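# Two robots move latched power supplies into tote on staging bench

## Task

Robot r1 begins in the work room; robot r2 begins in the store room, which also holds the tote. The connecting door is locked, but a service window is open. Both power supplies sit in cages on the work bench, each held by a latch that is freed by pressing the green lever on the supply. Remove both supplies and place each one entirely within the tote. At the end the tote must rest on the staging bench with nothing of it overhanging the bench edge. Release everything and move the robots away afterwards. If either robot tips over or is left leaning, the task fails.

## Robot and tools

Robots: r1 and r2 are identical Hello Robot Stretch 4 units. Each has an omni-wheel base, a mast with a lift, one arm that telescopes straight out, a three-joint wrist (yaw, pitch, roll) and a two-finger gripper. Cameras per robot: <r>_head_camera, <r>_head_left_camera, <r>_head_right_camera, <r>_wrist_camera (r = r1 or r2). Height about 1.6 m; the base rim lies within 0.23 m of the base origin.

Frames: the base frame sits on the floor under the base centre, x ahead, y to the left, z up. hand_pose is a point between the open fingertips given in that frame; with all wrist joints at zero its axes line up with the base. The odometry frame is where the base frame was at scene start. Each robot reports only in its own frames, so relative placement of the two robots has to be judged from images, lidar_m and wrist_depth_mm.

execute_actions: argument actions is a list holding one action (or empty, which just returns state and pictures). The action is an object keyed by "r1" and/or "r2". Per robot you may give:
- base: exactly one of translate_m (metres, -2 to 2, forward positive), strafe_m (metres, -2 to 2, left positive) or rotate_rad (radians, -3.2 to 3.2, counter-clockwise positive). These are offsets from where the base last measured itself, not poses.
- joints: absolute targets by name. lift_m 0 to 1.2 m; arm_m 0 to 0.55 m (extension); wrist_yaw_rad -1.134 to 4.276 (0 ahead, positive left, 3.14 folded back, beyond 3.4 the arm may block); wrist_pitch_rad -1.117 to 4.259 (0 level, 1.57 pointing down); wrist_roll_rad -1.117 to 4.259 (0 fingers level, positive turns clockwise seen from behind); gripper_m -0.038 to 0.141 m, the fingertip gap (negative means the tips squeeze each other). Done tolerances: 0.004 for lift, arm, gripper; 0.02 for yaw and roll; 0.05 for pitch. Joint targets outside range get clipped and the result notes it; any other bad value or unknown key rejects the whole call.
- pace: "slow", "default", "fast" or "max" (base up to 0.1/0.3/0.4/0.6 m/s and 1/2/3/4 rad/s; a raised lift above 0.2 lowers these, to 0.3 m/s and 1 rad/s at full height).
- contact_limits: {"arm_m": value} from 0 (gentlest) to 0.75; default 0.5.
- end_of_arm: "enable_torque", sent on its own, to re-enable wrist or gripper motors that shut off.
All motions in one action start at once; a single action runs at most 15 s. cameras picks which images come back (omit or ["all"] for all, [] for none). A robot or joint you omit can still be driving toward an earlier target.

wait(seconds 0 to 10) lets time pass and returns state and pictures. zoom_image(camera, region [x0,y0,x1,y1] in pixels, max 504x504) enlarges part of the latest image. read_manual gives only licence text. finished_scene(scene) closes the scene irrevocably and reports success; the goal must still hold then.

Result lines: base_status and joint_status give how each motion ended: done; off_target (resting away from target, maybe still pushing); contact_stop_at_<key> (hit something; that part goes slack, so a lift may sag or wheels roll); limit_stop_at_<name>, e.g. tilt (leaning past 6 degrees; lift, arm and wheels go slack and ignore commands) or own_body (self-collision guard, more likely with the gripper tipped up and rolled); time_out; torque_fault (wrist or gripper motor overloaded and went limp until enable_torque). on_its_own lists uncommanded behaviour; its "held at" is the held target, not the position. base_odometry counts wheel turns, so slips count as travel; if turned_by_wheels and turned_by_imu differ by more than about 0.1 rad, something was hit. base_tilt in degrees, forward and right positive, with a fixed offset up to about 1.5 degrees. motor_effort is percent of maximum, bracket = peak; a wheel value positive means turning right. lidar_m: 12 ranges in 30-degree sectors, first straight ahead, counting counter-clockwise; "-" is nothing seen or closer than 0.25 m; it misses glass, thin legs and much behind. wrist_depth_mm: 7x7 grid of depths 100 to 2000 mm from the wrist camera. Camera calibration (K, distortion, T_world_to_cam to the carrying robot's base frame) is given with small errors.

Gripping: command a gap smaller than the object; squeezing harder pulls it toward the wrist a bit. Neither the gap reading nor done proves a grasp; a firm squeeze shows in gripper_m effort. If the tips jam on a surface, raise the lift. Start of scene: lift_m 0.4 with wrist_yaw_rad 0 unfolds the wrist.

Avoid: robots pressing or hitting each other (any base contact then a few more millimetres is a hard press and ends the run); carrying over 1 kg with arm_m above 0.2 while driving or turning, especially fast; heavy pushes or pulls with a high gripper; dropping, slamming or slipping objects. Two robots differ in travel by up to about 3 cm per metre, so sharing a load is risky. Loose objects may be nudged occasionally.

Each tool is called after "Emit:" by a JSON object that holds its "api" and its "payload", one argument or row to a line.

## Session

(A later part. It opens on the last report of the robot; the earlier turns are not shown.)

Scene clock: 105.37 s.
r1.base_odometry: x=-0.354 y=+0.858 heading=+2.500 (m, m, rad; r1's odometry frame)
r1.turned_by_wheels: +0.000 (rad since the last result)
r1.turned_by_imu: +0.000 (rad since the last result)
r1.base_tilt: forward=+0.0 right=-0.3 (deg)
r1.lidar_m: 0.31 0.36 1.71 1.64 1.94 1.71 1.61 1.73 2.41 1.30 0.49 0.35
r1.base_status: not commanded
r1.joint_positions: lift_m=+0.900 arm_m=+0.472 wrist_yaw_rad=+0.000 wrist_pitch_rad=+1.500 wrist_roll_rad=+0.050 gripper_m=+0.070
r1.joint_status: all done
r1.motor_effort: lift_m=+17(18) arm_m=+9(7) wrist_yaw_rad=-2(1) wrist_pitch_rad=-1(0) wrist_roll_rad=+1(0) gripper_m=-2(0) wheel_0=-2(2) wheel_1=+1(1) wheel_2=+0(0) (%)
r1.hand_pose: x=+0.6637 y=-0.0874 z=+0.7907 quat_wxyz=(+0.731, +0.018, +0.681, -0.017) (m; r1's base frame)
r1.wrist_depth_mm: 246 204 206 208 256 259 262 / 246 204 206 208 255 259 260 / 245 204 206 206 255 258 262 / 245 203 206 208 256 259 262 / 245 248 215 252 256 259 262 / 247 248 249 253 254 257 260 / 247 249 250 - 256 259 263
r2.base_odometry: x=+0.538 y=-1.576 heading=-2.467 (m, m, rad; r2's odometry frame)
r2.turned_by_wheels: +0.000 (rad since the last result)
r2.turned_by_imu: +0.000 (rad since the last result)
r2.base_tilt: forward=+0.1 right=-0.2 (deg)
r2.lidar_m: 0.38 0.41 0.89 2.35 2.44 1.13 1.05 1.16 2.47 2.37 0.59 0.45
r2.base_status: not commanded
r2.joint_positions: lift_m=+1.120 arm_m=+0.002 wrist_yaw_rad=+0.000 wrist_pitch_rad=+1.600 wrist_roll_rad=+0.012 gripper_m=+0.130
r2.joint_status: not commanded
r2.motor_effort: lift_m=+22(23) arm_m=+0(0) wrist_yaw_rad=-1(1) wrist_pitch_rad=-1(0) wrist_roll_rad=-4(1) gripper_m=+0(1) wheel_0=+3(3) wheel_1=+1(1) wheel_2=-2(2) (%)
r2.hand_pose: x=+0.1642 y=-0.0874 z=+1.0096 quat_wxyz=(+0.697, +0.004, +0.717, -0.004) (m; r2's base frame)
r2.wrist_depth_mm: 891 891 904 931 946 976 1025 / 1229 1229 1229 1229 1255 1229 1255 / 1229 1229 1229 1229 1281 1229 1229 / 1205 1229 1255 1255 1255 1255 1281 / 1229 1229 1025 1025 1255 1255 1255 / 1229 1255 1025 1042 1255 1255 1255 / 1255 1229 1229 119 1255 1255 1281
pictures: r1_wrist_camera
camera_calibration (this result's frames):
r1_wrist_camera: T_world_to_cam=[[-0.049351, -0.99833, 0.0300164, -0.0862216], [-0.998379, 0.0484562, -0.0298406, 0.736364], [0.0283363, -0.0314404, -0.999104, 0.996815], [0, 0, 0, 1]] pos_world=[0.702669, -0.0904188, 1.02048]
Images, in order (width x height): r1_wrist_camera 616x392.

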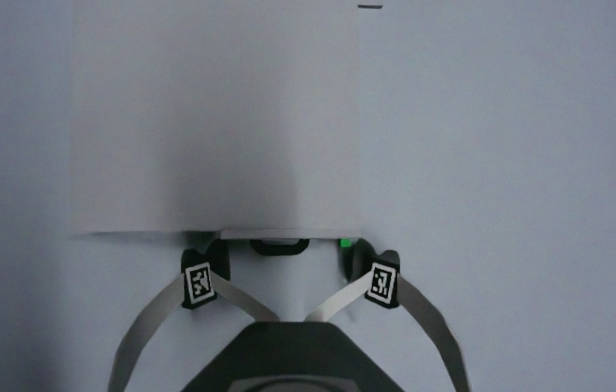

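Emit:
{"api": "execute_actions", "payload": {
  "actions": [
    {"r1":{"joints":{"gripper_m":0.04,"arm_m":0.476},"pace":"slow"}}
  ],
  "cameras": ["r1_wrist_camera"]
}}

Emit:
{"api": "zoom_image", "payload": {
  "camera": "r1_wrist_camera",
  "region": [180, 180, 420, 330]
}}

Scene clock: 107.00 s.
r1.base_odometry: x=-0.354 y=+0.858 heading=+2.500 (m, m, rad; r1's odometry frame)
r1.turned_by_wheels: +0.000 (rad since the last result)
r1.turned_by_imu: +0.000 (rad since the last result)
r1.base_tilt: forward=-0.1 right=-0.3 (deg)
r1.lidar_m: 0.34 0.34 1.67 1.65 1.91 1.67 1.62 1.70 2.43 1.28 0.51 0.35
r1.base_status: not commanded
r1.joint_positions: lift_m=+0.900 arm_m=+0.474 wrist_yaw_rad=+0.000 wrist_pitch_rad=+1.501 wrist_roll_rad=+0.050 gripper_m=+0.040
r1.joint_status: all done
r1.motor_effort: lift_m=+18(18) arm_m=+9(8) wrist_yaw_rad=+1(0) wrist_pitch_rad=-3(3) wrist_roll_rad=-2(2) gripper_m=-6(8) wheel_0=-2(2) wheel_1=+1(1) wheel_2=+0(0) (%)
r1.hand_pose: x=+0.6655 y=-0.0874 z=+0.7906 quat_wxyz=(+0.731, +0.018, +0.682, -0.017) (m; r1's base frame)
r1.wrist_depth_mm: 244 202 204 206 255 258 260 / 245 203 204 208 255 259 260 / 244 202 205 207 257 258 262 / 244 204 206 208 255 257 260 / 245 246 211 213 255 259 262 / 246 247 213 252 198 259 260 / 245 248 251 - 256 258 262
r2.base_odometry: x=+0.538 y=-1.576 heading=-2.467 (m, m, rad; r2's odometry frame)
r2.turned_by_wheels: +0.000 (rad since the last result)
r2.turned_by_imu: +0.000 (rad since the last result)
r2.base_tilt: forward=+0.1 right=-0.3 (deg)
r2.lidar_m: 0.39 0.42 0.87 2.35 2.44 1.12 1.07 1.12 2.50 2.38 0.60 0.41
r2.base_status: not commanded
r2.joint_positions: lift_m=+1.120 arm_m=+0.002 wrist_yaw_rad=+0.000 wrist_pitch_rad=+1.600 wrist_roll_rad=+0.012 gripper_m=+0.130
r2.joint_status: not commanded
r2.motor_effort: lift_m=+22(23) arm_m=-1(0) wrist_yaw_rad=-1(1) wrist_pitch_rad=+0(1) wrist_roll_rad=+0(1) gripper_m=-1(1) wheel_0=+3(3) wheel_1=+1(1) wheel_2=-2(2) (%)
r2.hand_pose: x=+0.1642 y=-0.0874 z=+1.0096 quat_wxyz=(+0.697, +0.004, +0.717, -0.004) (m; r2's base frame)
r2.wrist_depth_mm: 891 891 917 946 946 960 1008 / 1205 1255 1229 1229 1229 1229 1255 / 1229 1229 1255 1229 1255 1281 1255 / 1229 1229 1229 1229 1255 1255 1255 / 1229 1229 1025 1042 1255 1255 1255 / 1229 1255 1025 1042 1255 1229 1255 / 1229 1255 1255 119 1255 1255 1255
pictures: r1_wrist_camera
camera_calibration (this result's frames):
r1_wrist_camera: T_world_to_cam=[[-0.0499329, -0.998301, 0.0300279, -0.0857577], [-0.998368, 0.0490564, -0.0292497, 0.73773], [0.0277269, -0.0314394, -0.999121, 0.997123], [0, 0, 0, 1]] pos_world=[0.704596, -0.0904534, 1.0204]
Images, in order (width x height): r1_wrist_camera 616x392.

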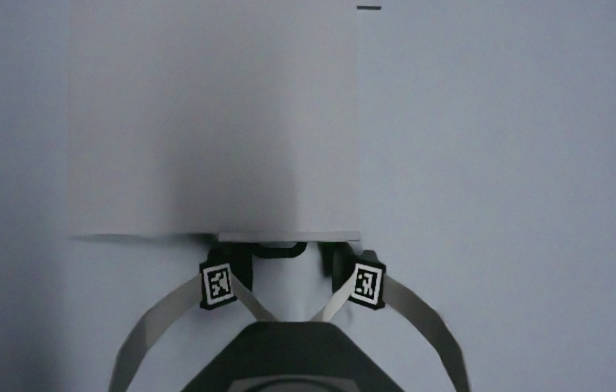

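Region (180, 180, 420, 330) of r1_wrist_camera's 616x392 image, scaled by 2.100; it fills the top 315 rows of this view, and the rest is white.

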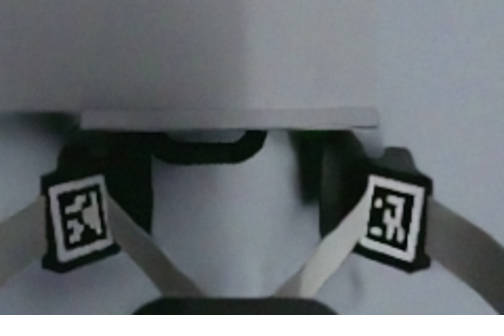

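Emit:
{"api": "execute_actions", "payload": {
  "actions": [
    {"r1":{"joints":{"arm_m":0.483},"pace":"slow"}}
  ],
  "cameras": ["r1_wrist_camera"]
}}

Emit:
{"api": "execute_actions", "payload": {
  "actions": [
    {"r1":{"joints":{"gripper_m":0.0,"lift_m":0.895},"pace":"slow"}}
  ],
  "cameras": ["r1_wrist_camera"]
}}

Emit:
{"api": "zoom_image", "payload": {
  "camera": "r1_wrist_camera",
  "region": [180, 180, 420, 330]
}}

Scene clock: 107.93 s.
r1.base_odometry: x=-0.354 y=+0.858 heading=+2.500 (m, m, rad; r1's odometry frame)
r1.turned_by_wheels: +0.000 (rad since the last result)
r1.turned_by_imu: +0.000 (rad since the last result)
r1.base_tilt: forward=-0.1 right=-0.4 (deg)
r1.lidar_m: 0.33 0.35 1.67 1.66 1.95 1.67 1.64 1.72 2.40 1.26 0.49 0.35
r1.base_status: not commanded
r1.joint_positions: lift_m=+0.900 arm_m=+0.481 wrist_yaw_rad=-0.003 wrist_pitch_rad=+1.508 wrist_roll_rad=+0.050 gripper_m=+0.040
r1.joint_status: all done
r1.motor_effort: lift_m=+17(17) arm_m=+11(14) wrist_yaw_rad=+6(7) wrist_pitch_rad=-22(24) wrist_roll_rad=+2(0) gripper_m=-6(5) wheel_0=-2(2) wheel_1=+0(0) wheel_2=-1(1) (%)
r1.hand_pose: x=+0.6699 y=-0.0875 z=+0.7905 quat_wxyz=(+0.729, +0.019, +0.684, -0.018) (m; r1's base frame)
r1.wrist_depth_mm: 243 200 204 206 254 256 259 / 243 202 203 205 252 256 258 / 244 202 204 206 254 258 259 / 245 202 204 206 254 258 260 / 245 246 211 213 255 256 262 / 245 248 198 253 193 257 262 / 246 247 250 - 256 260 262
r2.base_odometry: x=+0.538 y=-1.576 heading=-2.467 (m, m, rad; r2's odometry frame)
r2.turned_by_wheels: +0.000 (rad since the last result)
r2.turned_by_imu: +0.000 (rad since the last result)
r2.base_tilt: forward=+0.1 right=-0.3 (deg)
r2.lidar_m: 0.38 0.39 0.89 2.34 2.43 1.15 1.07 1.14 2.49 2.39 0.57 0.44
r2.base_status: not commanded
r2.joint_positions: lift_m=+1.120 arm_m=+0.002 wrist_yaw_rad=+0.000 wrist_pitch_rad=+1.600 wrist_roll_rad=+0.012 gripper_m=+0.130
r2.joint_status: not commanded
r2.motor_effort: lift_m=+22(23) arm_m=+0(0) wrist_yaw_rad=-1(1) wrist_pitch_rad=+0(0) wrist_roll_rad=-2(1) gripper_m=+0(1) wheel_0=+3(3) wheel_1=+1(1) wheel_2=-2(2) (%)
r2.hand_pose: x=+0.1642 y=-0.0874 z=+1.0096 quat_wxyz=(+0.697, +0.004, +0.717, -0.004) (m; r2's base frame)
r2.wrist_depth_mm: 891 904 904 931 960 976 1008 / 1229 1229 1205 1255 1255 1281 1281 / 1229 1229 1255 1255 1255 1255 1229 / 1255 1229 1255 1255 1229 1255 1255 / 1229 1229 1025 1025 1255 1281 1281 / 1255 1229 1008 1025 1229 1229 1255 / 1229 1255 1255 120 1229 1281 1281
pictures: r1_wrist_camera
camera_calibration (this result's frames):
r1_wrist_camera: T_world_to_cam=[[-0.0520925, -0.99818, 0.0303838, -0.084402], [-0.998433, 0.0514343, -0.022058, 0.736646], [0.020455, -0.0314853, -0.999295, 1.00187], [0, 0, 0, 1]] pos_world=[0.710601, -0.0905931, 1.01997]
Images, in order (width x height): r1_wrist_camera 616x392.

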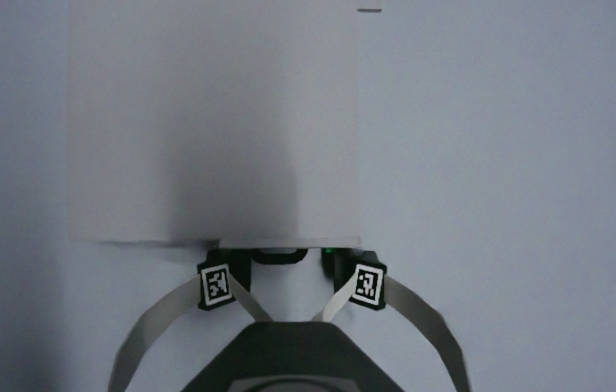

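Scene clock: 109.70 s.
r1.base_odometry: x=-0.354 y=+0.858 heading=+2.500 (m, m, rad; r1's odometry frame)
r1.turned_by_wheels: +0.000 (rad since the last result)
r1.turned_by_imu: +0.000 (rad since the last result)
r1.base_tilt: forward=+0.0 right=-0.3 (deg)
r1.lidar_m: 0.33 0.33 1.72 1.66 1.94 1.69 1.63 1.74 2.40 1.29 0.49 0.36
r1.base_status: not commanded
r1.joint_positions: lift_m=+0.895 arm_m=+0.481 wrist_yaw_rad=-0.001 wrist_pitch_rad=+1.505 wrist_roll_rad=+0.050 gripper_m=+0.001
r1.joint_status: all done
r1.motor_effort: lift_m=+24(23) arm_m=+10(11) wrist_yaw_rad=+3(7) wrist_pitch_rad=-17(23) wrist_roll_rad=+1(2) gripper_m=-24(24) wheel_0=-1(2) wheel_1=+1(1) wheel_2=-1(0) (%)
r1.hand_pose: x=+0.6708 y=-0.0874 z=+0.7850 quat_wxyz=(+0.730, +0.019, +0.683, -0.018) (m; r1's base frame)
r1.wrist_depth_mm: 234 191 194 195 243 245 248 / 233 192 194 196 244 247 249 / 235 193 194 196 244 247 248 / 235 193 195 196 245 248 250 / 236 237 196 199 247 249 250 / 237 236 189 244 191 247 251 / 237 239 242 - 247 249 251
r2.base_odometry: x=+0.538 y=-1.576 heading=-2.467 (m, m, rad; r2's odometry frame)
r2.turned_by_wheels: +0.000 (rad since the last result)
r2.turned_by_imu: +0.000 (rad since the last result)
r2.base_tilt: forward=+0.1 right=-0.2 (deg)
r2.lidar_m: 0.40 0.42 0.90 2.31 2.41 1.13 1.06 1.13 2.47 2.38 0.58 0.43
r2.base_status: not commanded
r2.joint_positions: lift_m=+1.120 arm_m=+0.002 wrist_yaw_rad=+0.000 wrist_pitch_rad=+1.600 wrist_roll_rad=+0.012 gripper_m=+0.130
r2.joint_status: not commanded
r2.motor_effort: lift_m=+23(22) arm_m=+0(0) wrist_yaw_rad=-1(1) wrist_pitch_rad=+0(0) wrist_roll_rad=+0(1) gripper_m=-1(0) wheel_0=+3(3) wheel_1=+1(1) wheel_2=-3(2) (%)
r2.hand_pose: x=+0.1642 y=-0.0874 z=+1.0096 quat_wxyz=(+0.697, +0.004, +0.717, -0.004) (m; r2's base frame)
r2.wrist_depth_mm: 878 904 917 931 946 976 1008 / 1229 1229 1229 1229 1255 1255 1255 / 1229 1229 1205 1255 1255 1255 1255 / 1205 1229 1255 1281 1255 1255 1255 / 1255 1229 1042 1025 1255 1255 1281 / 1229 1229 1042 1025 1255 1255 1281 / 1255 1255 1255 120 1255 1255 1255
pictures: r1_wrist_camera
camera_calibration (this result's frames):
r1_wrist_camera: T_world_to_cam=[[-0.0509167, -0.998244, 0.0302658, -0.0848636], [-0.998441, 0.0501856, -0.0244429, 0.739277], [0.0228811, -0.0314631, -0.999243, 0.994683], [0, 0, 0, 1]] pos_world=[0.711044, -0.0905199, 1.01457]
Images, in order (width x height): r1_wrist_camera 616x392.

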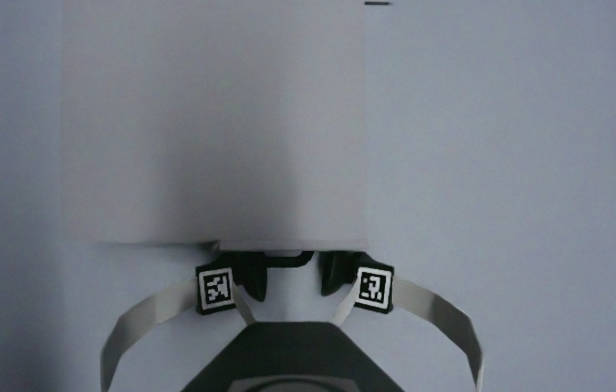

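Region (180, 180, 420, 330) of r1_wrist_camera's 616x392 image, scaled by 2.100; it fills the top 315 rows of this view, and the rest is white.

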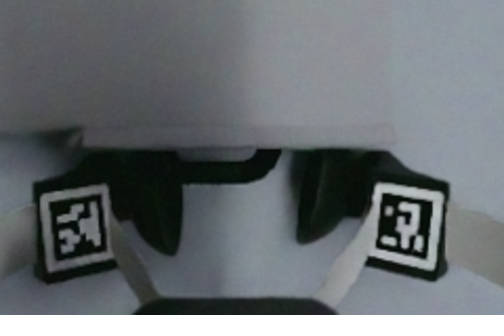

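Emit:
{"api": "execute_actions", "payload": {
  "actions": [
    {"r1":{"joints":{"gripper_m":-0.02,"lift_m":0.883},"pace":"slow"}}
  ],
  "cameras": ["r1_wrist_camera"]
}}

Emit:
{"api": "execute_actions", "payload": {
  "actions": [
    {"r1":{"joints":{"arm_m":0.468},"pace":"slow"}}
  ],
  "cameras": ["r1_wrist_camera"]
}}

Scene clock: 110.87 s.
r1.base_odometry: x=-0.354 y=+0.858 heading=+2.500 (m, m, rad; r1's odometry frame)
r1.turned_by_wheels: +0.000 (rad since the last result)
r1.turned_by_imu: +0.000 (rad since the last result)
r1.base_tilt: forward=+0.0 right=-0.4 (deg)
r1.lidar_m: 0.33 0.38 1.69 1.65 1.95 1.70 1.63 1.74 2.42 1.31 0.50 0.36
r1.base_status: not commanded
r1.joint_positions: lift_m=+0.883 arm_m=+0.481 wrist_yaw_rad=-0.003 wrist_pitch_rad=+1.507 wrist_roll_rad=+0.050 gripper_m=-0.019
r1.joint_status: all done
r1.motor_effort: lift_m=+18(23) arm_m=+10(10) wrist_yaw_rad=+6(9) wrist_pitch_rad=-22(24) wrist_roll_rad=-2(3) gripper_m=-20(24) wheel_0=-3(3) wheel_1=+0(1) wheel_2=-3(3) (%)
r1.hand_pose: x=+0.6701 y=-0.0875 z=+0.7735 quat_wxyz=(+0.729, +0.019, +0.684, -0.018) (m; r1's base frame)
r1.wrist_depth_mm: 182 185 186 188 237 238 239 / 182 184 186 188 236 240 240 / 182 184 186 189 237 240 242 / 183 185 187 189 236 241 242 / 228 230 188 189 238 240 242 / 227 230 185 235 187 241 244 / 229 231 233 - 239 240 244
r2.base_odometry: x=+0.538 y=-1.576 heading=-2.467 (m, m, rad; r2's odometry frame)
r2.turned_by_wheels: +0.000 (rad since the last result)
r2.turned_by_imu: +0.000 (rad since the last result)
r2.base_tilt: forward=+0.1 right=-0.3 (deg)
r2.lidar_m: 0.39 0.44 0.89 2.35 2.43 1.14 1.07 1.13 2.49 2.39 0.61 0.41
r2.base_status: not commanded
r2.joint_positions: lift_m=+1.120 arm_m=+0.002 wrist_yaw_rad=+0.000 wrist_pitch_rad=+1.600 wrist_roll_rad=+0.012 gripper_m=+0.130
r2.joint_status: not commanded
r2.motor_effort: lift_m=+23(23) arm_m=+0(1) wrist_yaw_rad=-1(1) wrist_pitch_rad=+0(1) wrist_roll_rad=-2(1) gripper_m=-1(1) wheel_0=+3(3) wheel_1=+1(1) wheel_2=-2(2) (%)
r2.hand_pose: x=+0.1642 y=-0.0874 z=+1.0096 quat_wxyz=(+0.697, +0.004, +0.717, -0.004) (m; r2's base frame)
r2.wrist_depth_mm: 891 891 917 917 960 976 991 / 1229 1229 1229 1255 1255 1229 1255 / 1229 1229 1229 1229 1229 1255 1229 / 1229 1229 1229 1255 1255 1255 1255 / 1229 1255 1042 1042 1281 1255 1255 / 1229 1229 1025 1025 1255 1255 1255 / 1229 1255 1255 120 1255 1281 1281
pictures: r1_wrist_camera
camera_calibration (this result's frames):
r1_wrist_camera: T_world_to_cam=[[-0.0528564, -0.998141, 0.0303521, -0.0833413], [-0.998385, 0.052187, -0.022441, 0.736857], [0.0208153, -0.0314892, -0.999287, 0.984589], [0, 0, 0, 1]] pos_world=[0.710767, -0.0906367, 1.00295]
Images, in order (width x height): r1_wrist_camera 616x392.

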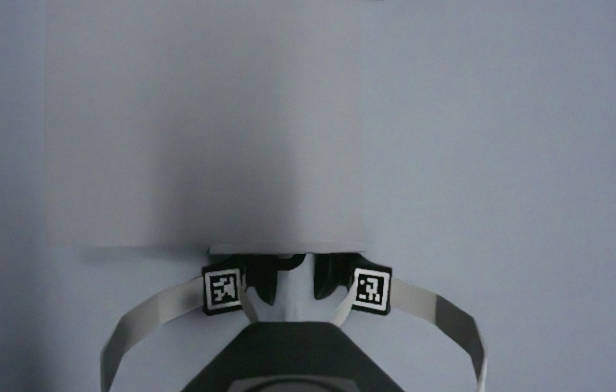

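Scene clock: 112.00 s.
r1.base_odometry: x=-0.354 y=+0.858 heading=+2.500 (m, m, rad; r1's odometry frame)
r1.turned_by_wheels: +0.000 (rad since the last result)
r1.turned_by_imu: +0.001 (rad since the last result)
r1.base_tilt: forward=+0.0 right=-0.3 (deg)
r1.lidar_m: 0.34 0.34 1.71 1.64 1.92 1.68 1.62 1.68 2.44 1.28 0.50 0.38
r1.base_status: not commanded
r1.joint_positions: lift_m=+0.883 arm_m=+0.470 wrist_yaw_rad=+0.000 wrist_pitch_rad=+1.500 wrist_roll_rad=+0.050 gripper_m=-0.020
r1.joint_status: all done
r1.motor_effort: lift_m=+18(18) arm_m=-9(10) wrist_yaw_rad=-2(7) wrist_pitch_rad=-2(22) wrist_roll_rad=-2(2) gripper_m=-14(18) wheel_0=-1(13) wheel_1=+0(4) wheel_2=+1(8) (%)
r1.hand_pose: x=+0.6608 y=-0.0874 z=+0.7736 quat_wxyz=(+0.731, +0.018, +0.682, -0.017) (m; r1's base frame)
r1.wrist_depth_mm: 186 187 189 191 239 241 243 / 187 187 189 191 240 243 244 / 208 186 189 191 239 241 244 / 208 187 189 191 240 243 244 / 230 232 235 200 239 242 244 / 230 231 183 201 174 242 245 / 229 231 234 - 239 242 244
r2.base_odometry: x=+0.538 y=-1.576 heading=-2.467 (m, m, rad; r2's odometry frame)
r2.turned_by_wheels: +0.000 (rad since the last result)
r2.turned_by_imu: +0.000 (rad since the last result)
r2.base_tilt: forward=+0.1 right=-0.2 (deg)
r2.lidar_m: 0.37 0.41 0.90 2.35 2.45 1.12 1.07 1.13 2.48 2.39 0.60 0.43
r2.base_status: not commanded
r2.joint_positions: lift_m=+1.120 arm_m=+0.002 wrist_yaw_rad=+0.000 wrist_pitch_rad=+1.600 wrist_roll_rad=+0.012 gripper_m=+0.130
r2.joint_status: not commanded
r2.motor_effort: lift_m=+23(22) arm_m=+0(1) wrist_yaw_rad=-1(1) wrist_pitch_rad=+0(1) wrist_roll_rad=+0(3) gripper_m=+0(1) wheel_0=+3(3) wheel_1=+1(1) wheel_2=-2(3) (%)
r2.hand_pose: x=+0.1642 y=-0.0874 z=+1.0096 quat_wxyz=(+0.697, +0.004, +0.717, -0.004) (m; r2's base frame)
r2.wrist_depth_mm: 878 904 904 931 960 960 1008 / 1229 1229 1229 1229 1255 1255 1255 / 1229 1229 1255 1229 1229 1281 1281 / 1229 1229 1229 1229 1255 1255 1255 / 1229 1255 1025 1025 1255 1255 1255 / 1205 1229 1025 1025 1229 1255 1255 / 1229 1229 1229 119 1255 1255 1281
pictures: r1_wrist_camera
camera_calibration (this result's frames):
r1_wrist_camera: T_world_to_cam=[[-0.0502651, -0.998286, 0.0299767, -0.0852174], [-0.99834, 0.0493773, -0.0296576, 0.732866], [0.0281266, -0.0314177, -0.999111, 0.979948], [0, 0, 0, 1]] pos_world=[0.699803, -0.0904706, 1.00337]
Images, in order (width x height): r1_wrist_camera 616x392.

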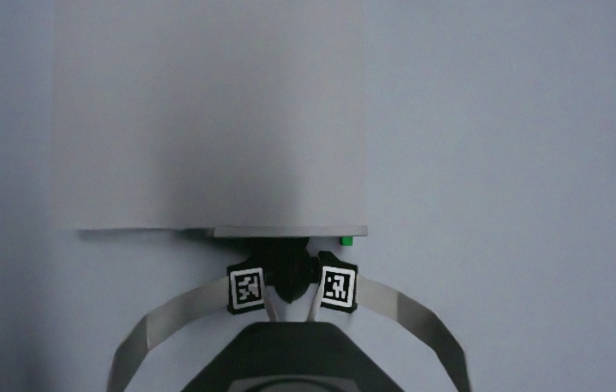

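Emit:
{"api": "execute_actions", "payload": {
  "actions": [
    {"r1":{"joints":{"arm_m":0.455,"lift_m":0.903}}}
  ],
  "cameras": []
}}

Emit:
{"api": "execute_actions", "payload": {
  "actions": [
    {"r1":{"joints":{"gripper_m":0.07}}}
  ],
  "cameras": ["r1_wrist_camera"]
}}

Emit:
{"api": "execute_actions", "payload": {
  "actions": [
    {"r1":{"joints":{"arm_m":0.475},"pace":"slow"}}
  ],
  "cameras": ["r1_wrist_camera"]
}}

Scene clock: 113.07 s.
r1.base_odometry: x=-0.354 y=+0.858 heading=+2.500 (m, m, rad; r1's odometry frame)
r1.turned_by_wheels: +0.000 (rad since the last result)
r1.turned_by_imu: +0.000 (rad since the last result)
r1.base_tilt: forward=-0.1 right=-0.4 (deg)
r1.lidar_m: 0.31 0.38 1.70 1.68 1.96 1.68 1.63 1.73 2.39 1.28 0.49 0.38
r1.base_status: not commanded
r1.joint_positions: lift_m=+0.903 arm_m=+0.457 wrist_yaw_rad=+0.000 wrist_pitch_rad=+1.500 wrist_roll_rad=+0.050 gripper_m=-0.020
r1.joint_status: all done
r1.motor_effort: lift_m=+23(23) arm_m=-9(8) wrist_yaw_rad=-2(2) wrist_pitch_rad=-2(1) wrist_roll_rad=-3(1) gripper_m=-14(14) wheel_0=-1(1) wheel_1=+1(0) wheel_2=+1(1) (%)
r1.hand_pose: x=+0.6478 y=-0.0874 z=+0.7932 quat_wxyz=(+0.731, +0.018, +0.681, -0.017) (m; r1's base frame)
r1.wrist_depth_mm: 248 205 208 210 258 262 263 / 247 206 209 210 260 260 265 / 248 206 208 210 259 262 263 / 248 206 208 209 258 260 263 / 248 251 254 215 257 260 263 / 249 251 183 200 175 262 264 / 249 251 252 - 259 262 265
r2.base_odometry: x=+0.538 y=-1.576 heading=-2.467 (m, m, rad; r2's odometry frame)
r2.turned_by_wheels: +0.000 (rad since the last result)
r2.turned_by_imu: +0.000 (rad since the last result)
r2.base_tilt: forward=+0.2 right=-0.2 (deg)
r2.lidar_m: 0.39 0.40 0.88 2.33 2.45 1.13 1.06 1.14 2.46 2.38 0.61 0.41
r2.base_status: not commanded
r2.joint_positions: lift_m=+1.120 arm_m=+0.002 wrist_yaw_rad=+0.000 wrist_pitch_rad=+1.600 wrist_roll_rad=+0.012 gripper_m=+0.130
r2.joint_status: not commanded
r2.motor_effort: lift_m=+22(23) arm_m=-1(0) wrist_yaw_rad=-1(1) wrist_pitch_rad=+1(0) wrist_roll_rad=-2(3) gripper_m=-1(2) wheel_0=+3(3) wheel_1=+1(1) wheel_2=-3(3) (%)
r2.hand_pose: x=+0.1642 y=-0.0874 z=+1.0096 quat_wxyz=(+0.697, +0.004, +0.717, -0.004) (m; r2's base frame)
r2.wrist_depth_mm: 891 904 904 931 946 976 991 / 1229 1229 1255 1229 1255 1255 1255 / 1229 1255 1229 1229 1255 1255 1255 / 1229 1255 1229 1255 1255 1255 1255 / 1255 1255 1042 1042 1255 1255 1255 / 1229 1229 1025 1025 1229 1255 1281 / 1229 1255 1255 119 1255 1255 1255
pictures: none
No camera images: the call's "cameras" was empty. Leave "cameras" out to get every camera's image.

Scene clock: 114.70 s.
r1.base_odometry: x=-0.354 y=+0.858 heading=+2.500 (m, m, rad; r1's odometry frame)
r1.turned_by_wheels: +0.000 (rad since the last result)
r1.turned_by_imu: +0.000 (rad since the last result)
r1.base_tilt: forward=-0.1 right=-0.4 (deg)
r1.lidar_m: 0.35 0.37 1.70 1.66 1.95 1.70 1.62 1.72 2.39 1.27 0.50 0.35
r1.base_status: not commanded
r1.joint_positions: lift_m=+0.903 arm_m=+0.457 wrist_yaw_rad=+0.000 wrist_pitch_rad=+1.500 wrist_roll_rad=+0.050 gripper_m=+0.070
r1.joint_status: all done
r1.motor_effort: lift_m=+23(23) arm_m=-9(9) wrist_yaw_rad=-3(2) wrist_pitch_rad=-1(0) wrist_roll_rad=-1(1) gripper_m=+0(15) wheel_0=-1(1) wheel_1=+0(0) wheel_2=+1(1) (%)
r1.hand_pose: x=+0.6478 y=-0.0874 z=+0.7932 quat_wxyz=(+0.731, +0.018, +0.681, -0.017) (m; r1's base frame)
r1.wrist_depth_mm: 247 206 208 210 258 260 264 / 249 206 208 210 259 262 265 / 248 206 208 211 258 260 264 / 247 206 208 210 258 262 263 / 247 250 254 256 258 262 265 / 249 251 253 255 258 263 263 / 248 250 253 - 259 263 264
r2.base_odometry: x=+0.538 y=-1.576 heading=-2.467 (m, m, rad; r2's odometry frame)
r2.turned_by_wheels: +0.000 (rad since the last result)
r2.turned_by_imu: +0.000 (rad since the last result)
r2.base_tilt: forward=+0.1 right=-0.2 (deg)
r2.lidar_m: 0.39 0.42 0.91 2.34 2.45 1.13 1.07 1.15 2.48 2.37 0.62 0.43
r2.base_status: not commanded
r2.joint_positions: lift_m=+1.120 arm_m=+0.002 wrist_yaw_rad=+0.000 wrist_pitch_rad=+1.600 wrist_roll_rad=+0.012 gripper_m=+0.130
r2.joint_status: not commanded
r2.motor_effort: lift_m=+23(23) arm_m=-1(1) wrist_yaw_rad=-1(1) wrist_pitch_rad=+0(0) wrist_roll_rad=-1(2) gripper_m=+0(1) wheel_0=+3(3) wheel_1=+1(1) wheel_2=-2(2) (%)
r2.hand_pose: x=+0.1642 y=-0.0874 z=+1.0096 quat_wxyz=(+0.697, +0.004, +0.717, -0.004) (m; r2's base frame)
r2.wrist_depth_mm: 891 904 917 931 946 976 991 / 1229 1229 1229 1229 1255 1255 1255 / 1229 1229 1229 1229 1255 1281 1255 / 1255 1255 1229 1229 1255 1281 1255 / 1229 1229 1025 1008 1229 1255 1255 / 1229 1255 1025 1025 1255 1281 1255 / 1229 1229 1255 119 1281 1229 1255
pictures: r1_wrist_camera
camera_calibration (this result's frames):
r1_wrist_camera: T_world_to_cam=[[-0.0500774, -0.998296, 0.0299714, -0.0865726], [-0.998346, 0.0491857, -0.0297823, 0.720574], [0.0282574, -0.0314132, -0.999107, 0.999824], [0, 0, 0, 1]] pos_world=[0.686794, -0.0904593, 1.02299]
Images, in order (width x height): r1_wrist_camera 616x392.

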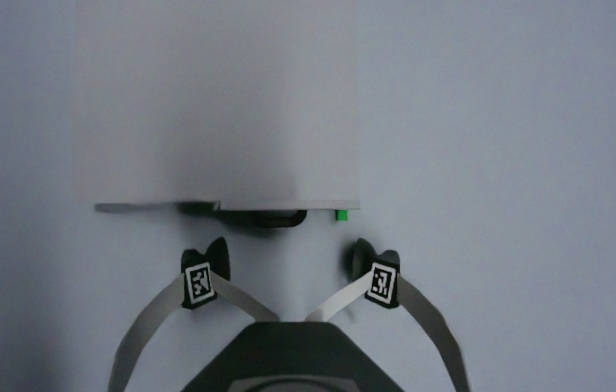

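Scene clock: 115.87 s.
r1.base_odometry: x=-0.354 y=+0.858 heading=+2.500 (m, m, rad; r1's odometry frame)
r1.turned_by_wheels: +0.000 (rad since the last result)
r1.turned_by_imu: +0.000 (rad since the last result)
r1.base_tilt: forward=+0.0 right=-0.3 (deg)
r1.lidar_m: 0.34 0.36 1.69 1.65 1.95 1.70 1.62 1.74 2.43 1.25 0.48 0.32
r1.base_status: not commanded
r1.joint_positions: lift_m=+0.903 arm_m=+0.473 wrist_yaw_rad=+0.000 wrist_pitch_rad=+1.500 wrist_roll_rad=+0.050 gripper_m=+0.070
r1.joint_status: all done
r1.motor_effort: lift_m=+23(23) arm_m=+9(7) wrist_yaw_rad=-2(1) wrist_pitch_rad=-2(1) wrist_roll_rad=-2(0) gripper_m=-1(3) wheel_0=-1(1) wheel_1=+0(0) wheel_2=+1(1) (%)
r1.hand_pose: x=+0.6647 y=-0.0874 z=+0.7932 quat_wxyz=(+0.731, +0.018, +0.681, -0.017) (m; r1's base frame)
r1.wrist_depth_mm: 248 206 208 210 258 262 265 / 247 205 208 211 258 262 264 / 248 206 207 211 258 260 263 / 248 206 208 211 259 260 264 / 248 250 213 256 259 262 263 / 248 251 253 255 257 263 264 / 249 252 253 - 258 262 264
r2.base_odometry: x=+0.538 y=-1.576 heading=-2.467 (m, m, rad; r2's odometry frame)
r2.turned_by_wheels: +0.000 (rad since the last result)
r2.turned_by_imu: +0.000 (rad since the last result)
r2.base_tilt: forward=+0.1 right=-0.2 (deg)
r2.lidar_m: 0.40 0.41 0.89 2.33 2.43 1.14 1.06 1.14 2.49 2.38 0.62 0.42
r2.base_status: not commanded
r2.joint_positions: lift_m=+1.120 arm_m=+0.002 wrist_yaw_rad=+0.000 wrist_pitch_rad=+1.600 wrist_roll_rad=+0.012 gripper_m=+0.130
r2.joint_status: not commanded
r2.motor_effort: lift_m=+23(22) arm_m=-1(0) wrist_yaw_rad=-1(1) wrist_pitch_rad=-1(1) wrist_roll_rad=+0(2) gripper_m=+0(1) wheel_0=+3(3) wheel_1=+1(1) wheel_2=-2(2) (%)
r2.hand_pose: x=+0.1642 y=-0.0874 z=+1.0096 quat_wxyz=(+0.697, +0.004, +0.717, -0.004) (m; r2's base frame)
r2.wrist_depth_mm: 878 891 917 931 946 976 1008 / 1229 1205 1205 1229 1229 1229 1255 / 1229 1229 1255 1229 1255 1255 1255 / 1229 1229 1229 1255 1229 1255 1255 / 1255 1229 1008 1025 1229 1255 1281 / 1255 1255 1025 1025 1255 1281 1255 / 1229 1229 1255 120 1255 1255 1255
pictures: r1_wrist_camera
camera_calibration (this result's frames):
r1_wrist_camera: T_world_to_cam=[[-0.0500695, -0.998296, 0.0299719, -0.0857337], [-0.998346, 0.0491778, -0.0297824, 0.73741], [0.0282577, -0.0314136, -0.999107, 0.999347], [0, 0, 0, 1]] pos_world=[0.703659, -0.0904588, 1.02299]
Images, in order (width x height): r1_wrist_camera 616x392.

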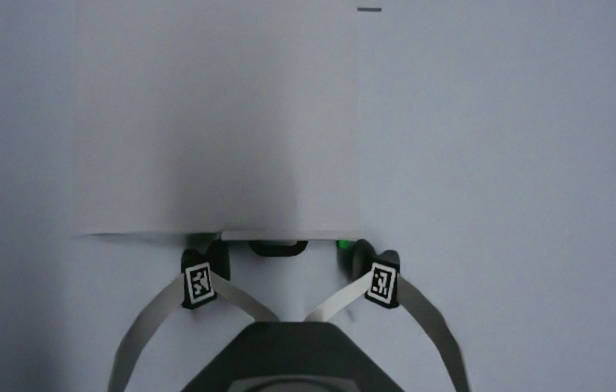

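Emit:
{"api": "execute_actions", "payload": {
  "actions": [
    {"r1":{"joints":{"gripper_m":0.04},"pace":"slow"}}
  ],
  "cameras": []
}}

Emit:
{"api": "execute_actions", "payload": {
  "actions": [
    {"r1":{"joints":{"arm_m":0.484},"pace":"slow"}}
  ],
  "cameras": ["r1_wrist_camera"]
}}

Emit:
{"api": "execute_actions", "payload": {
  "actions": [
    {"r1":{"joints":{"gripper_m":0.0,"lift_m":0.895},"pace":"slow"}}
  ],
  "cameras": ["r1_wrist_camera"]
}}

Emit:
{"api": "execute_actions", "payload": {
  "actions": [
    {"r1":{"joints":{"arm_m":0.472},"pace":"slow"}}
  ],
  "cameras": ["r1_wrist_camera"]
}}

Scene clock: 117.93 s.
r1.base_odometry: x=-0.354 y=+0.858 heading=+2.500 (m, m, rad; r1's odometry frame)
r1.turned_by_wheels: +0.000 (rad since the last result)
r1.turned_by_imu: +0.000 (rad since the last result)
r1.base_tilt: forward=+0.0 right=-0.4 (deg)
r1.lidar_m: 0.33 0.38 1.69 1.66 1.93 1.69 1.62 1.69 2.42 1.28 0.50 0.34
r1.base_status: not commanded
r1.joint_positions: lift_m=+0.903 arm_m=+0.473 wrist_yaw_rad=+0.000 wrist_pitch_rad=+1.500 wrist_roll_rad=+0.050 gripper_m=+0.040
r1.joint_status: all done
r1.motor_effort: lift_m=+23(23) arm_m=+9(9) wrist_yaw_rad=-1(1) wrist_pitch_rad=-2(1) wrist_roll_rad=-3(2) gripper_m=-6(3) wheel_0=-2(2) wheel_1=+0(0) wheel_2=+0(1) (%)
r1.hand_pose: x=+0.6646 y=-0.0874 z=+0.7932 quat_wxyz=(+0.731, +0.018, +0.682, -0.017) (m; r1's base frame)
r1.wrist_depth_mm: 247 206 208 210 257 260 264 / 247 206 207 208 258 262 263 / 247 205 207 209 259 260 264 / 246 206 207 210 258 260 264 / 248 251 217 255 259 260 265 / 248 250 198 256 198 260 265 / 249 250 252 - 258 262 264
r2.base_odometry: x=+0.538 y=-1.576 heading=-2.467 (m, m, rad; r2's odometry frame)
r2.turned_by_wheels: +0.000 (rad since the last result)
r2.turned_by_imu: +0.001 (rad since the last result)
r2.base_tilt: forward=+0.0 right=-0.2 (deg)
r2.lidar_m: 0.39 0.40 0.89 2.32 2.45 1.12 1.07 1.15 2.48 2.40 0.60 0.43
r2.base_status: not commanded
r2.joint_positions: lift_m=+1.120 arm_m=+0.002 wrist_yaw_rad=+0.000 wrist_pitch_rad=+1.600 wrist_roll_rad=+0.012 gripper_m=+0.130
r2.joint_status: not commanded
r2.motor_effort: lift_m=+22(22) arm_m=-1(1) wrist_yaw_rad=-1(1) wrist_pitch_rad=-1(0) wrist_roll_rad=-2(3) gripper_m=+1(1) wheel_0=+3(3) wheel_1=+1(1) wheel_2=-2(2) (%)
r2.hand_pose: x=+0.1642 y=-0.0874 z=+1.0096 quat_wxyz=(+0.697, +0.004, +0.717, -0.004) (m; r2's base frame)
r2.wrist_depth_mm: 878 904 917 931 946 976 1008 / 1229 1229 1255 1255 1229 1255 1281 / 1229 1229 1229 1229 1229 1229 1255 / 1229 1229 1229 1229 1229 1229 1255 / 1229 1205 1025 1025 1229 1255 1281 / 1229 1229 1008 1042 1255 1281 1281 / 1255 1229 1229 119 1255 1255 1281
pictures: none
No camera images: the call's "cameras" was empty. Leave "cameras" out to get every camera's image.

Scene clock: 118.83 s.
r1.base_odometry: x=-0.354 y=+0.858 heading=+2.500 (m, m, rad; r1's odometry frame)
r1.turned_by_wheels: +0.000 (rad since the last result)
r1.turned_by_imu: +0.000 (rad since the last result)
r1.base_tilt: forward=-0.1 right=-0.3 (deg)
r1.lidar_m: 0.34 0.37 1.70 1.64 1.93 1.67 1.61 1.74 2.41 1.29 0.52 0.37
r1.base_status: not commanded
r1.joint_positions: lift_m=+0.903 arm_m=+0.482 wrist_yaw_rad=-0.003 wrist_pitch_rad=+1.507 wrist_roll_rad=+0.050 gripper_m=+0.040
r1.joint_status: all done
r1.motor_effort: lift_m=+23(23) arm_m=+11(12) wrist_yaw_rad=+5(7) wrist_pitch_rad=-20(22) wrist_roll_rad=-1(3) gripper_m=-6(7) wheel_0=-1(2) wheel_1=+0(0) wheel_2=-1(1) (%)
r1.hand_pose: x=+0.6711 y=-0.0875 z=+0.7931 quat_wxyz=(+0.729, +0.019, +0.684, -0.018) (m; r1's base frame)
r1.wrist_depth_mm: 245 204 206 208 255 262 263 / 247 204 207 208 257 260 262 / 246 204 206 208 258 260 264 / 247 204 208 209 258 263 263 / 247 250 208 216 258 260 263 / 248 250 199 255 193 263 265 / 249 250 253 - 258 263 266
r2.base_odometry: x=+0.538 y=-1.576 heading=-2.467 (m, m, rad; r2's odometry frame)
r2.turned_by_wheels: +0.000 (rad since the last result)
r2.turned_by_imu: +0.000 (rad since the last result)
r2.base_tilt: forward=+0.1 right=-0.2 (deg)
r2.lidar_m: 0.40 0.40 0.89 2.34 2.43 1.11 1.06 1.15 2.46 2.38 0.61 0.43
r2.base_status: not commanded
r2.joint_positions: lift_m=+1.120 arm_m=+0.002 wrist_yaw_rad=+0.000 wrist_pitch_rad=+1.600 wrist_roll_rad=+0.012 gripper_m=+0.130
r2.joint_status: not commanded
r2.motor_effort: lift_m=+22(22) arm_m=+0(1) wrist_yaw_rad=-1(1) wrist_pitch_rad=+0(1) wrist_roll_rad=-3(3) gripper_m=+0(1) wheel_0=+3(3) wheel_1=+1(1) wheel_2=-2(2) (%)
r2.hand_pose: x=+0.1642 y=-0.0874 z=+1.0096 quat_wxyz=(+0.697, +0.004, +0.717, -0.004) (m; r2's base frame)
r2.wrist_depth_mm: 891 904 917 917 946 976 1025 / 1205 1229 1229 1255 1229 1255 1255 / 1229 1229 1255 1229 1229 1255 1281 / 1229 1229 1255 1229 1229 1255 1255 / 1229 1205 1025 1008 1255 1255 1255 / 1229 1229 1025 1025 1229 1255 1255 / 1229 1255 1255 120 1255 1255 1255
pictures: r1_wrist_camera
camera_calibration (this result's frames):
r1_wrist_camera: T_world_to_cam=[[-0.052343, -0.998169, 0.0303259, -0.0841976], [-0.998406, 0.0516657, -0.0227057, 0.738457], [0.0210973, -0.031466, -0.999282, 1.00397], [0, 0, 0, 1]] pos_world=[0.711692, -0.0906054, 1.02257]
Images, in order (width x height): r1_wrist_camera 616x392.

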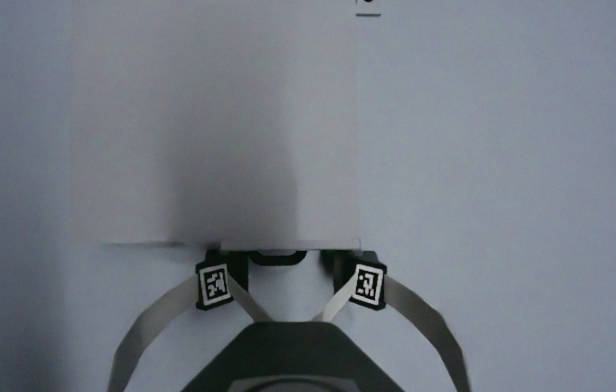

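Scene clock: 120.60 s.
r1.base_odometry: x=-0.354 y=+0.858 heading=+2.500 (m, m, rad; r1's odometry frame)
r1.turned_by_wheels: +0.000 (rad since the last result)
r1.turned_by_imu: +0.000 (rad since the last result)
r1.base_tilt: forward=+0.0 right=-0.4 (deg)
r1.lidar_m: 0.30 0.37 1.74 1.65 1.93 1.69 1.60 1.72 2.38 1.27 0.48 0.37
r1.base_status: not commanded
r1.joint_positions: lift_m=+0.895 arm_m=+0.482 wrist_yaw_rad=-0.002 wrist_pitch_rad=+1.507 wrist_roll_rad=+0.050 gripper_m=+0.001
r1.joint_status: all done
r1.motor_effort: lift_m=+20(22) arm_m=+10(11) wrist_yaw_rad=+6(7) wrist_pitch_rad=-21(22) wrist_roll_rad=-1(1) gripper_m=-23(21) wheel_0=-1(2) wheel_1=+1(1) wheel_2=-1(1) (%)
r1.hand_pose: x=+0.6713 y=-0.0875 z=+0.7853 quat_wxyz=(+0.729, +0.019, +0.684, -0.018) (m; r1's base frame)
r1.wrist_depth_mm: 236 195 196 198 246 248 251 / 236 194 196 198 245 249 251 / 237 195 196 198 248 250 252 / 236 195 197 199 247 250 251 / 237 240 197 200 249 250 251 / 238 239 198 246 190 251 254 / 240 242 243 - 249 251 253
r2.base_odometry: x=+0.538 y=-1.576 heading=-2.467 (m, m, rad; r2's odometry frame)
r2.turned_by_wheels: +0.000 (rad since the last result)
r2.turned_by_imu: +0.000 (rad since the last result)
r2.base_tilt: forward=+0.1 right=-0.2 (deg)
r2.lidar_m: 0.40 0.43 0.89 2.34 2.45 1.13 1.05 1.15 2.49 2.36 0.60 0.43
r2.base_status: not commanded
r2.joint_positions: lift_m=+1.120 arm_m=+0.002 wrist_yaw_rad=+0.000 wrist_pitch_rad=+1.600 wrist_roll_rad=+0.012 gripper_m=+0.130
r2.joint_status: not commanded
r2.motor_effort: lift_m=+23(22) arm_m=+0(1) wrist_yaw_rad=-1(1) wrist_pitch_rad=-1(0) wrist_roll_rad=+0(1) gripper_m=+0(1) wheel_0=+3(3) wheel_1=+1(1) wheel_2=-2(2) (%)
r2.hand_pose: x=+0.1642 y=-0.0874 z=+1.0096 quat_wxyz=(+0.697, +0.004, +0.717, -0.004) (m; r2's base frame)
r2.wrist_depth_mm: 891 891 904 917 946 976 991 / 1205 1229 1229 1229 1255 1255 1255 / 1205 1229 1255 1229 1229 1255 1255 / 1229 1229 1255 1229 1255 1255 1255 / 1255 1255 1042 1025 1281 1255 1281 / 1229 1229 1042 1042 1229 1229 1255 / 1229 1229 1229 120 1255 1255 1255
pictures: r1_wrist_camera
camera_calibration (this result's frames):
r1_wrist_camera: T_world_to_cam=[[-0.0519304, -0.99819, 0.0303227, -0.0842241], [-0.998422, 0.051245, -0.0229605, 0.738616], [0.0213651, -0.0314672, -0.999276, 0.995984], [0, 0, 0, 1]] pos_world=[0.711797, -0.0905812, 1.01478]
Images, in order (width x height): r1_wrist_camera 616x392.

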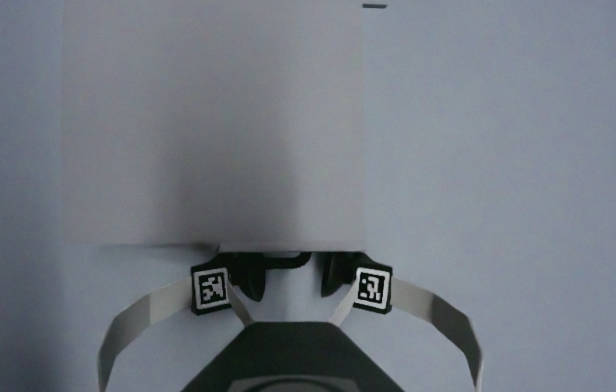

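Scene clock: 121.57 s.
r1.base_odometry: x=-0.354 y=+0.858 heading=+2.500 (m, m, rad; r1's odometry frame)
r1.turned_by_wheels: +0.000 (rad since the last result)
r1.turned_by_imu: +0.000 (rad since the last result)
r1.base_tilt: forward=+0.0 right=-0.3 (deg)
r1.lidar_m: 0.34 0.38 1.71 1.68 1.91 1.68 1.62 1.73 2.40 1.27 0.48 0.38
r1.base_status: not commanded
r1.joint_positions: lift_m=+0.895 arm_m=+0.474 wrist_yaw_rad=+0.002 wrist_pitch_rad=+1.495 wrist_roll_rad=+0.050 gripper_m=+0.001
r1.joint_status: all done
r1.motor_effort: lift_m=+21(21) arm_m=-11(12) wrist_yaw_rad=-7(5) wrist_pitch_rad=+15(20) wrist_roll_rad=-3(1) gripper_m=-23(23) wheel_0=-1(1) wheel_1=+1(1) wheel_2=+1(1) (%)
r1.hand_pose: x=+0.6669 y=-0.0874 z=+0.7855 quat_wxyz=(+0.733, +0.018, +0.679, -0.016) (m; r1's base frame)
r1.wrist_depth_mm: 238 196 200 202 249 251 254 / 239 196 199 201 249 252 254 / 239 197 198 200 250 251 254 / 239 196 199 201 250 251 255 / 238 242 200 204 251 252 253 / 239 241 187 245 189 250 253 / 240 240 243 - 251 253 253
r2.base_odometry: x=+0.538 y=-1.576 heading=-2.467 (m, m, rad; r2's odometry frame)
r2.turned_by_wheels: +0.000 (rad since the last result)
r2.turned_by_imu: +0.000 (rad since the last result)
r2.base_tilt: forward=+0.1 right=-0.2 (deg)
r2.lidar_m: 0.38 0.42 0.91 2.34 2.45 1.10 1.06 1.13 2.49 2.38 0.60 0.43
r2.base_status: not commanded
r2.joint_positions: lift_m=+1.120 arm_m=+0.002 wrist_yaw_rad=+0.000 wrist_pitch_rad=+1.600 wrist_roll_rad=+0.012 gripper_m=+0.130
r2.joint_status: not commanded
r2.motor_effort: lift_m=+23(23) arm_m=+0(0) wrist_yaw_rad=-1(1) wrist_pitch_rad=-1(0) wrist_roll_rad=-3(3) gripper_m=-2(2) wheel_0=+3(3) wheel_1=+1(1) wheel_2=-3(2) (%)
r2.hand_pose: x=+0.1642 y=-0.0874 z=+1.0096 quat_wxyz=(+0.697, +0.004, +0.717, -0.004) (m; r2's base frame)
r2.wrist_depth_mm: 891 891 904 917 960 976 991 / 1229 1229 1255 1229 1255 1255 1255 / 1229 1229 1229 1229 1229 1255 1255 / 1255 1255 1229 1255 1255 1255 1255 / 1229 1229 1025 1025 1255 1255 1281 / 1205 1229 1025 1025 1255 1255 1281 / 1255 1229 1229 119 1255 1255 1281
pictures: r1_wrist_camera
camera_calibration (this result's frames):
r1_wrist_camera: T_world_to_cam=[[-0.0483418, -0.998389, 0.0297065, -0.0863011], [-0.99826, 0.0472878, -0.0352148, 0.743475], [0.0337533, -0.0313572, -0.998938, 0.987755], [0, 0, 0, 1]] pos_world=[0.70467, -0.0903462, 1.01545]
Images, in order (width x height): r1_wrist_camera 616x392.

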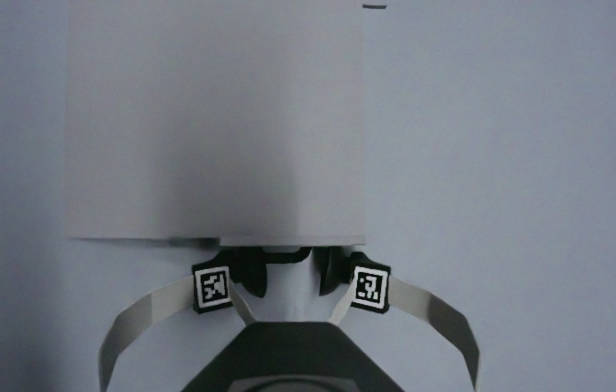

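Emit:
{"api": "execute_actions", "payload": {
  "actions": [
    {"r1":{"joints":{"arm_m":0.466},"pace":"slow"}}
  ],
  "cameras": ["r1_wrist_camera"]
}}

Scene clock: 122.43 s.
r1.base_odometry: x=-0.354 y=+0.858 heading=+2.500 (m, m, rad; r1's odometry frame)
r1.turned_by_wheels: +0.000 (rad since the last result)
r1.turned_by_imu: +0.000 (rad since the last result)
r1.base_tilt: forward=+0.0 right=-0.3 (deg)
r1.lidar_m: 0.33 0.36 1.71 1.68 1.93 1.71 1.62 1.71 2.45 1.26 0.51 0.36
r1.base_status: not commanded
r1.joint_positions: lift_m=+0.895 arm_m=+0.468 wrist_yaw_rad=+0.000 wrist_pitch_rad=+1.501 wrist_roll_rad=+0.050 gripper_m=+0.000
r1.joint_status: all done
r1.motor_effort: lift_m=+21(21) arm_m=-9(11) wrist_yaw_rad=+0(9) wrist_pitch_rad=-2(20) wrist_roll_rad=+0(1) gripper_m=-7(23) wheel_0=+0(1) wheel_1=+1(1) wheel_2=+0(2) (%)
r1.hand_pose: x=+0.6587 y=-0.0874 z=+0.7853 quat_wxyz=(+0.731, +0.018, +0.682, -0.017) (m; r1's base frame)
r1.wrist_depth_mm: 239 198 202 203 251 254 256 / 239 198 200 202 250 254 255 / 239 198 201 202 250 253 255 / 238 198 200 203 252 253 256 / 241 243 246 206 251 254 256 / 240 244 185 188 250 255 256 / 241 242 244 - 249 254 257
r2.base_odometry: x=+0.538 y=-1.576 heading=-2.467 (m, m, rad; r2's odometry frame)
r2.turned_by_wheels: +0.000 (rad since the last result)
r2.turned_by_imu: +0.000 (rad since the last result)
r2.base_tilt: forward=+0.1 right=-0.1 (deg)
r2.lidar_m: 0.39 0.40 0.91 2.35 2.44 1.12 1.06 1.14 2.46 2.38 0.61 0.41
r2.base_status: not commanded
r2.joint_positions: lift_m=+1.120 arm_m=+0.002 wrist_yaw_rad=+0.000 wrist_pitch_rad=+1.600 wrist_roll_rad=+0.012 gripper_m=+0.130
r2.joint_status: not commanded
r2.motor_effort: lift_m=+23(23) arm_m=-1(0) wrist_yaw_rad=-1(1) wrist_pitch_rad=-1(1) wrist_roll_rad=+0(3) gripper_m=-1(2) wheel_0=+3(3) wheel_1=+1(1) wheel_2=-2(2) (%)
r2.hand_pose: x=+0.1642 y=-0.0874 z=+1.0096 quat_wxyz=(+0.697, +0.004, +0.717, -0.004) (m; r2's base frame)
r2.wrist_depth_mm: 891 891 904 931 946 976 1008 / 1255 1229 1255 1229 1229 1255 1281 / 1229 1205 1229 1255 1255 1255 1255 / 1255 1229 1229 1229 1255 1255 1229 / 1229 1229 1025 1042 1255 1255 1255 / 1229 1229 1008 1042 1255 1281 1255 / 1229 1229 1255 120 1255 1255 1255
pictures: r1_wrist_camera
camera_calibration (this result's frames):
r1_wrist_camera: T_world_to_cam=[[-0.0498806, -0.998304, 0.0300137, -0.0859574], [-0.998369, 0.0490036, -0.0292797, 0.730791], [0.0277593, -0.0314252, -0.999121, 0.99199], [0, 0, 0, 1]] pos_world=[0.697774, -0.0904495, 1.01509]
Images, in order (width x height): r1_wrist_camera 616x392.

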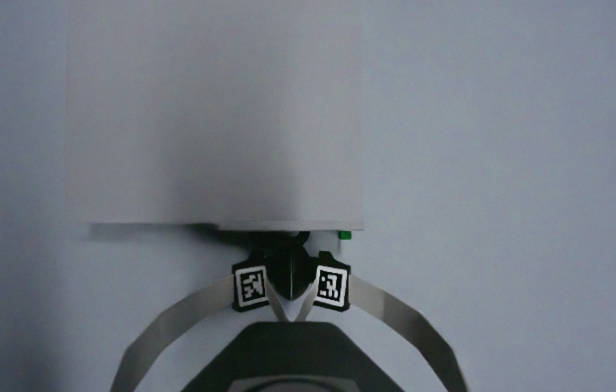

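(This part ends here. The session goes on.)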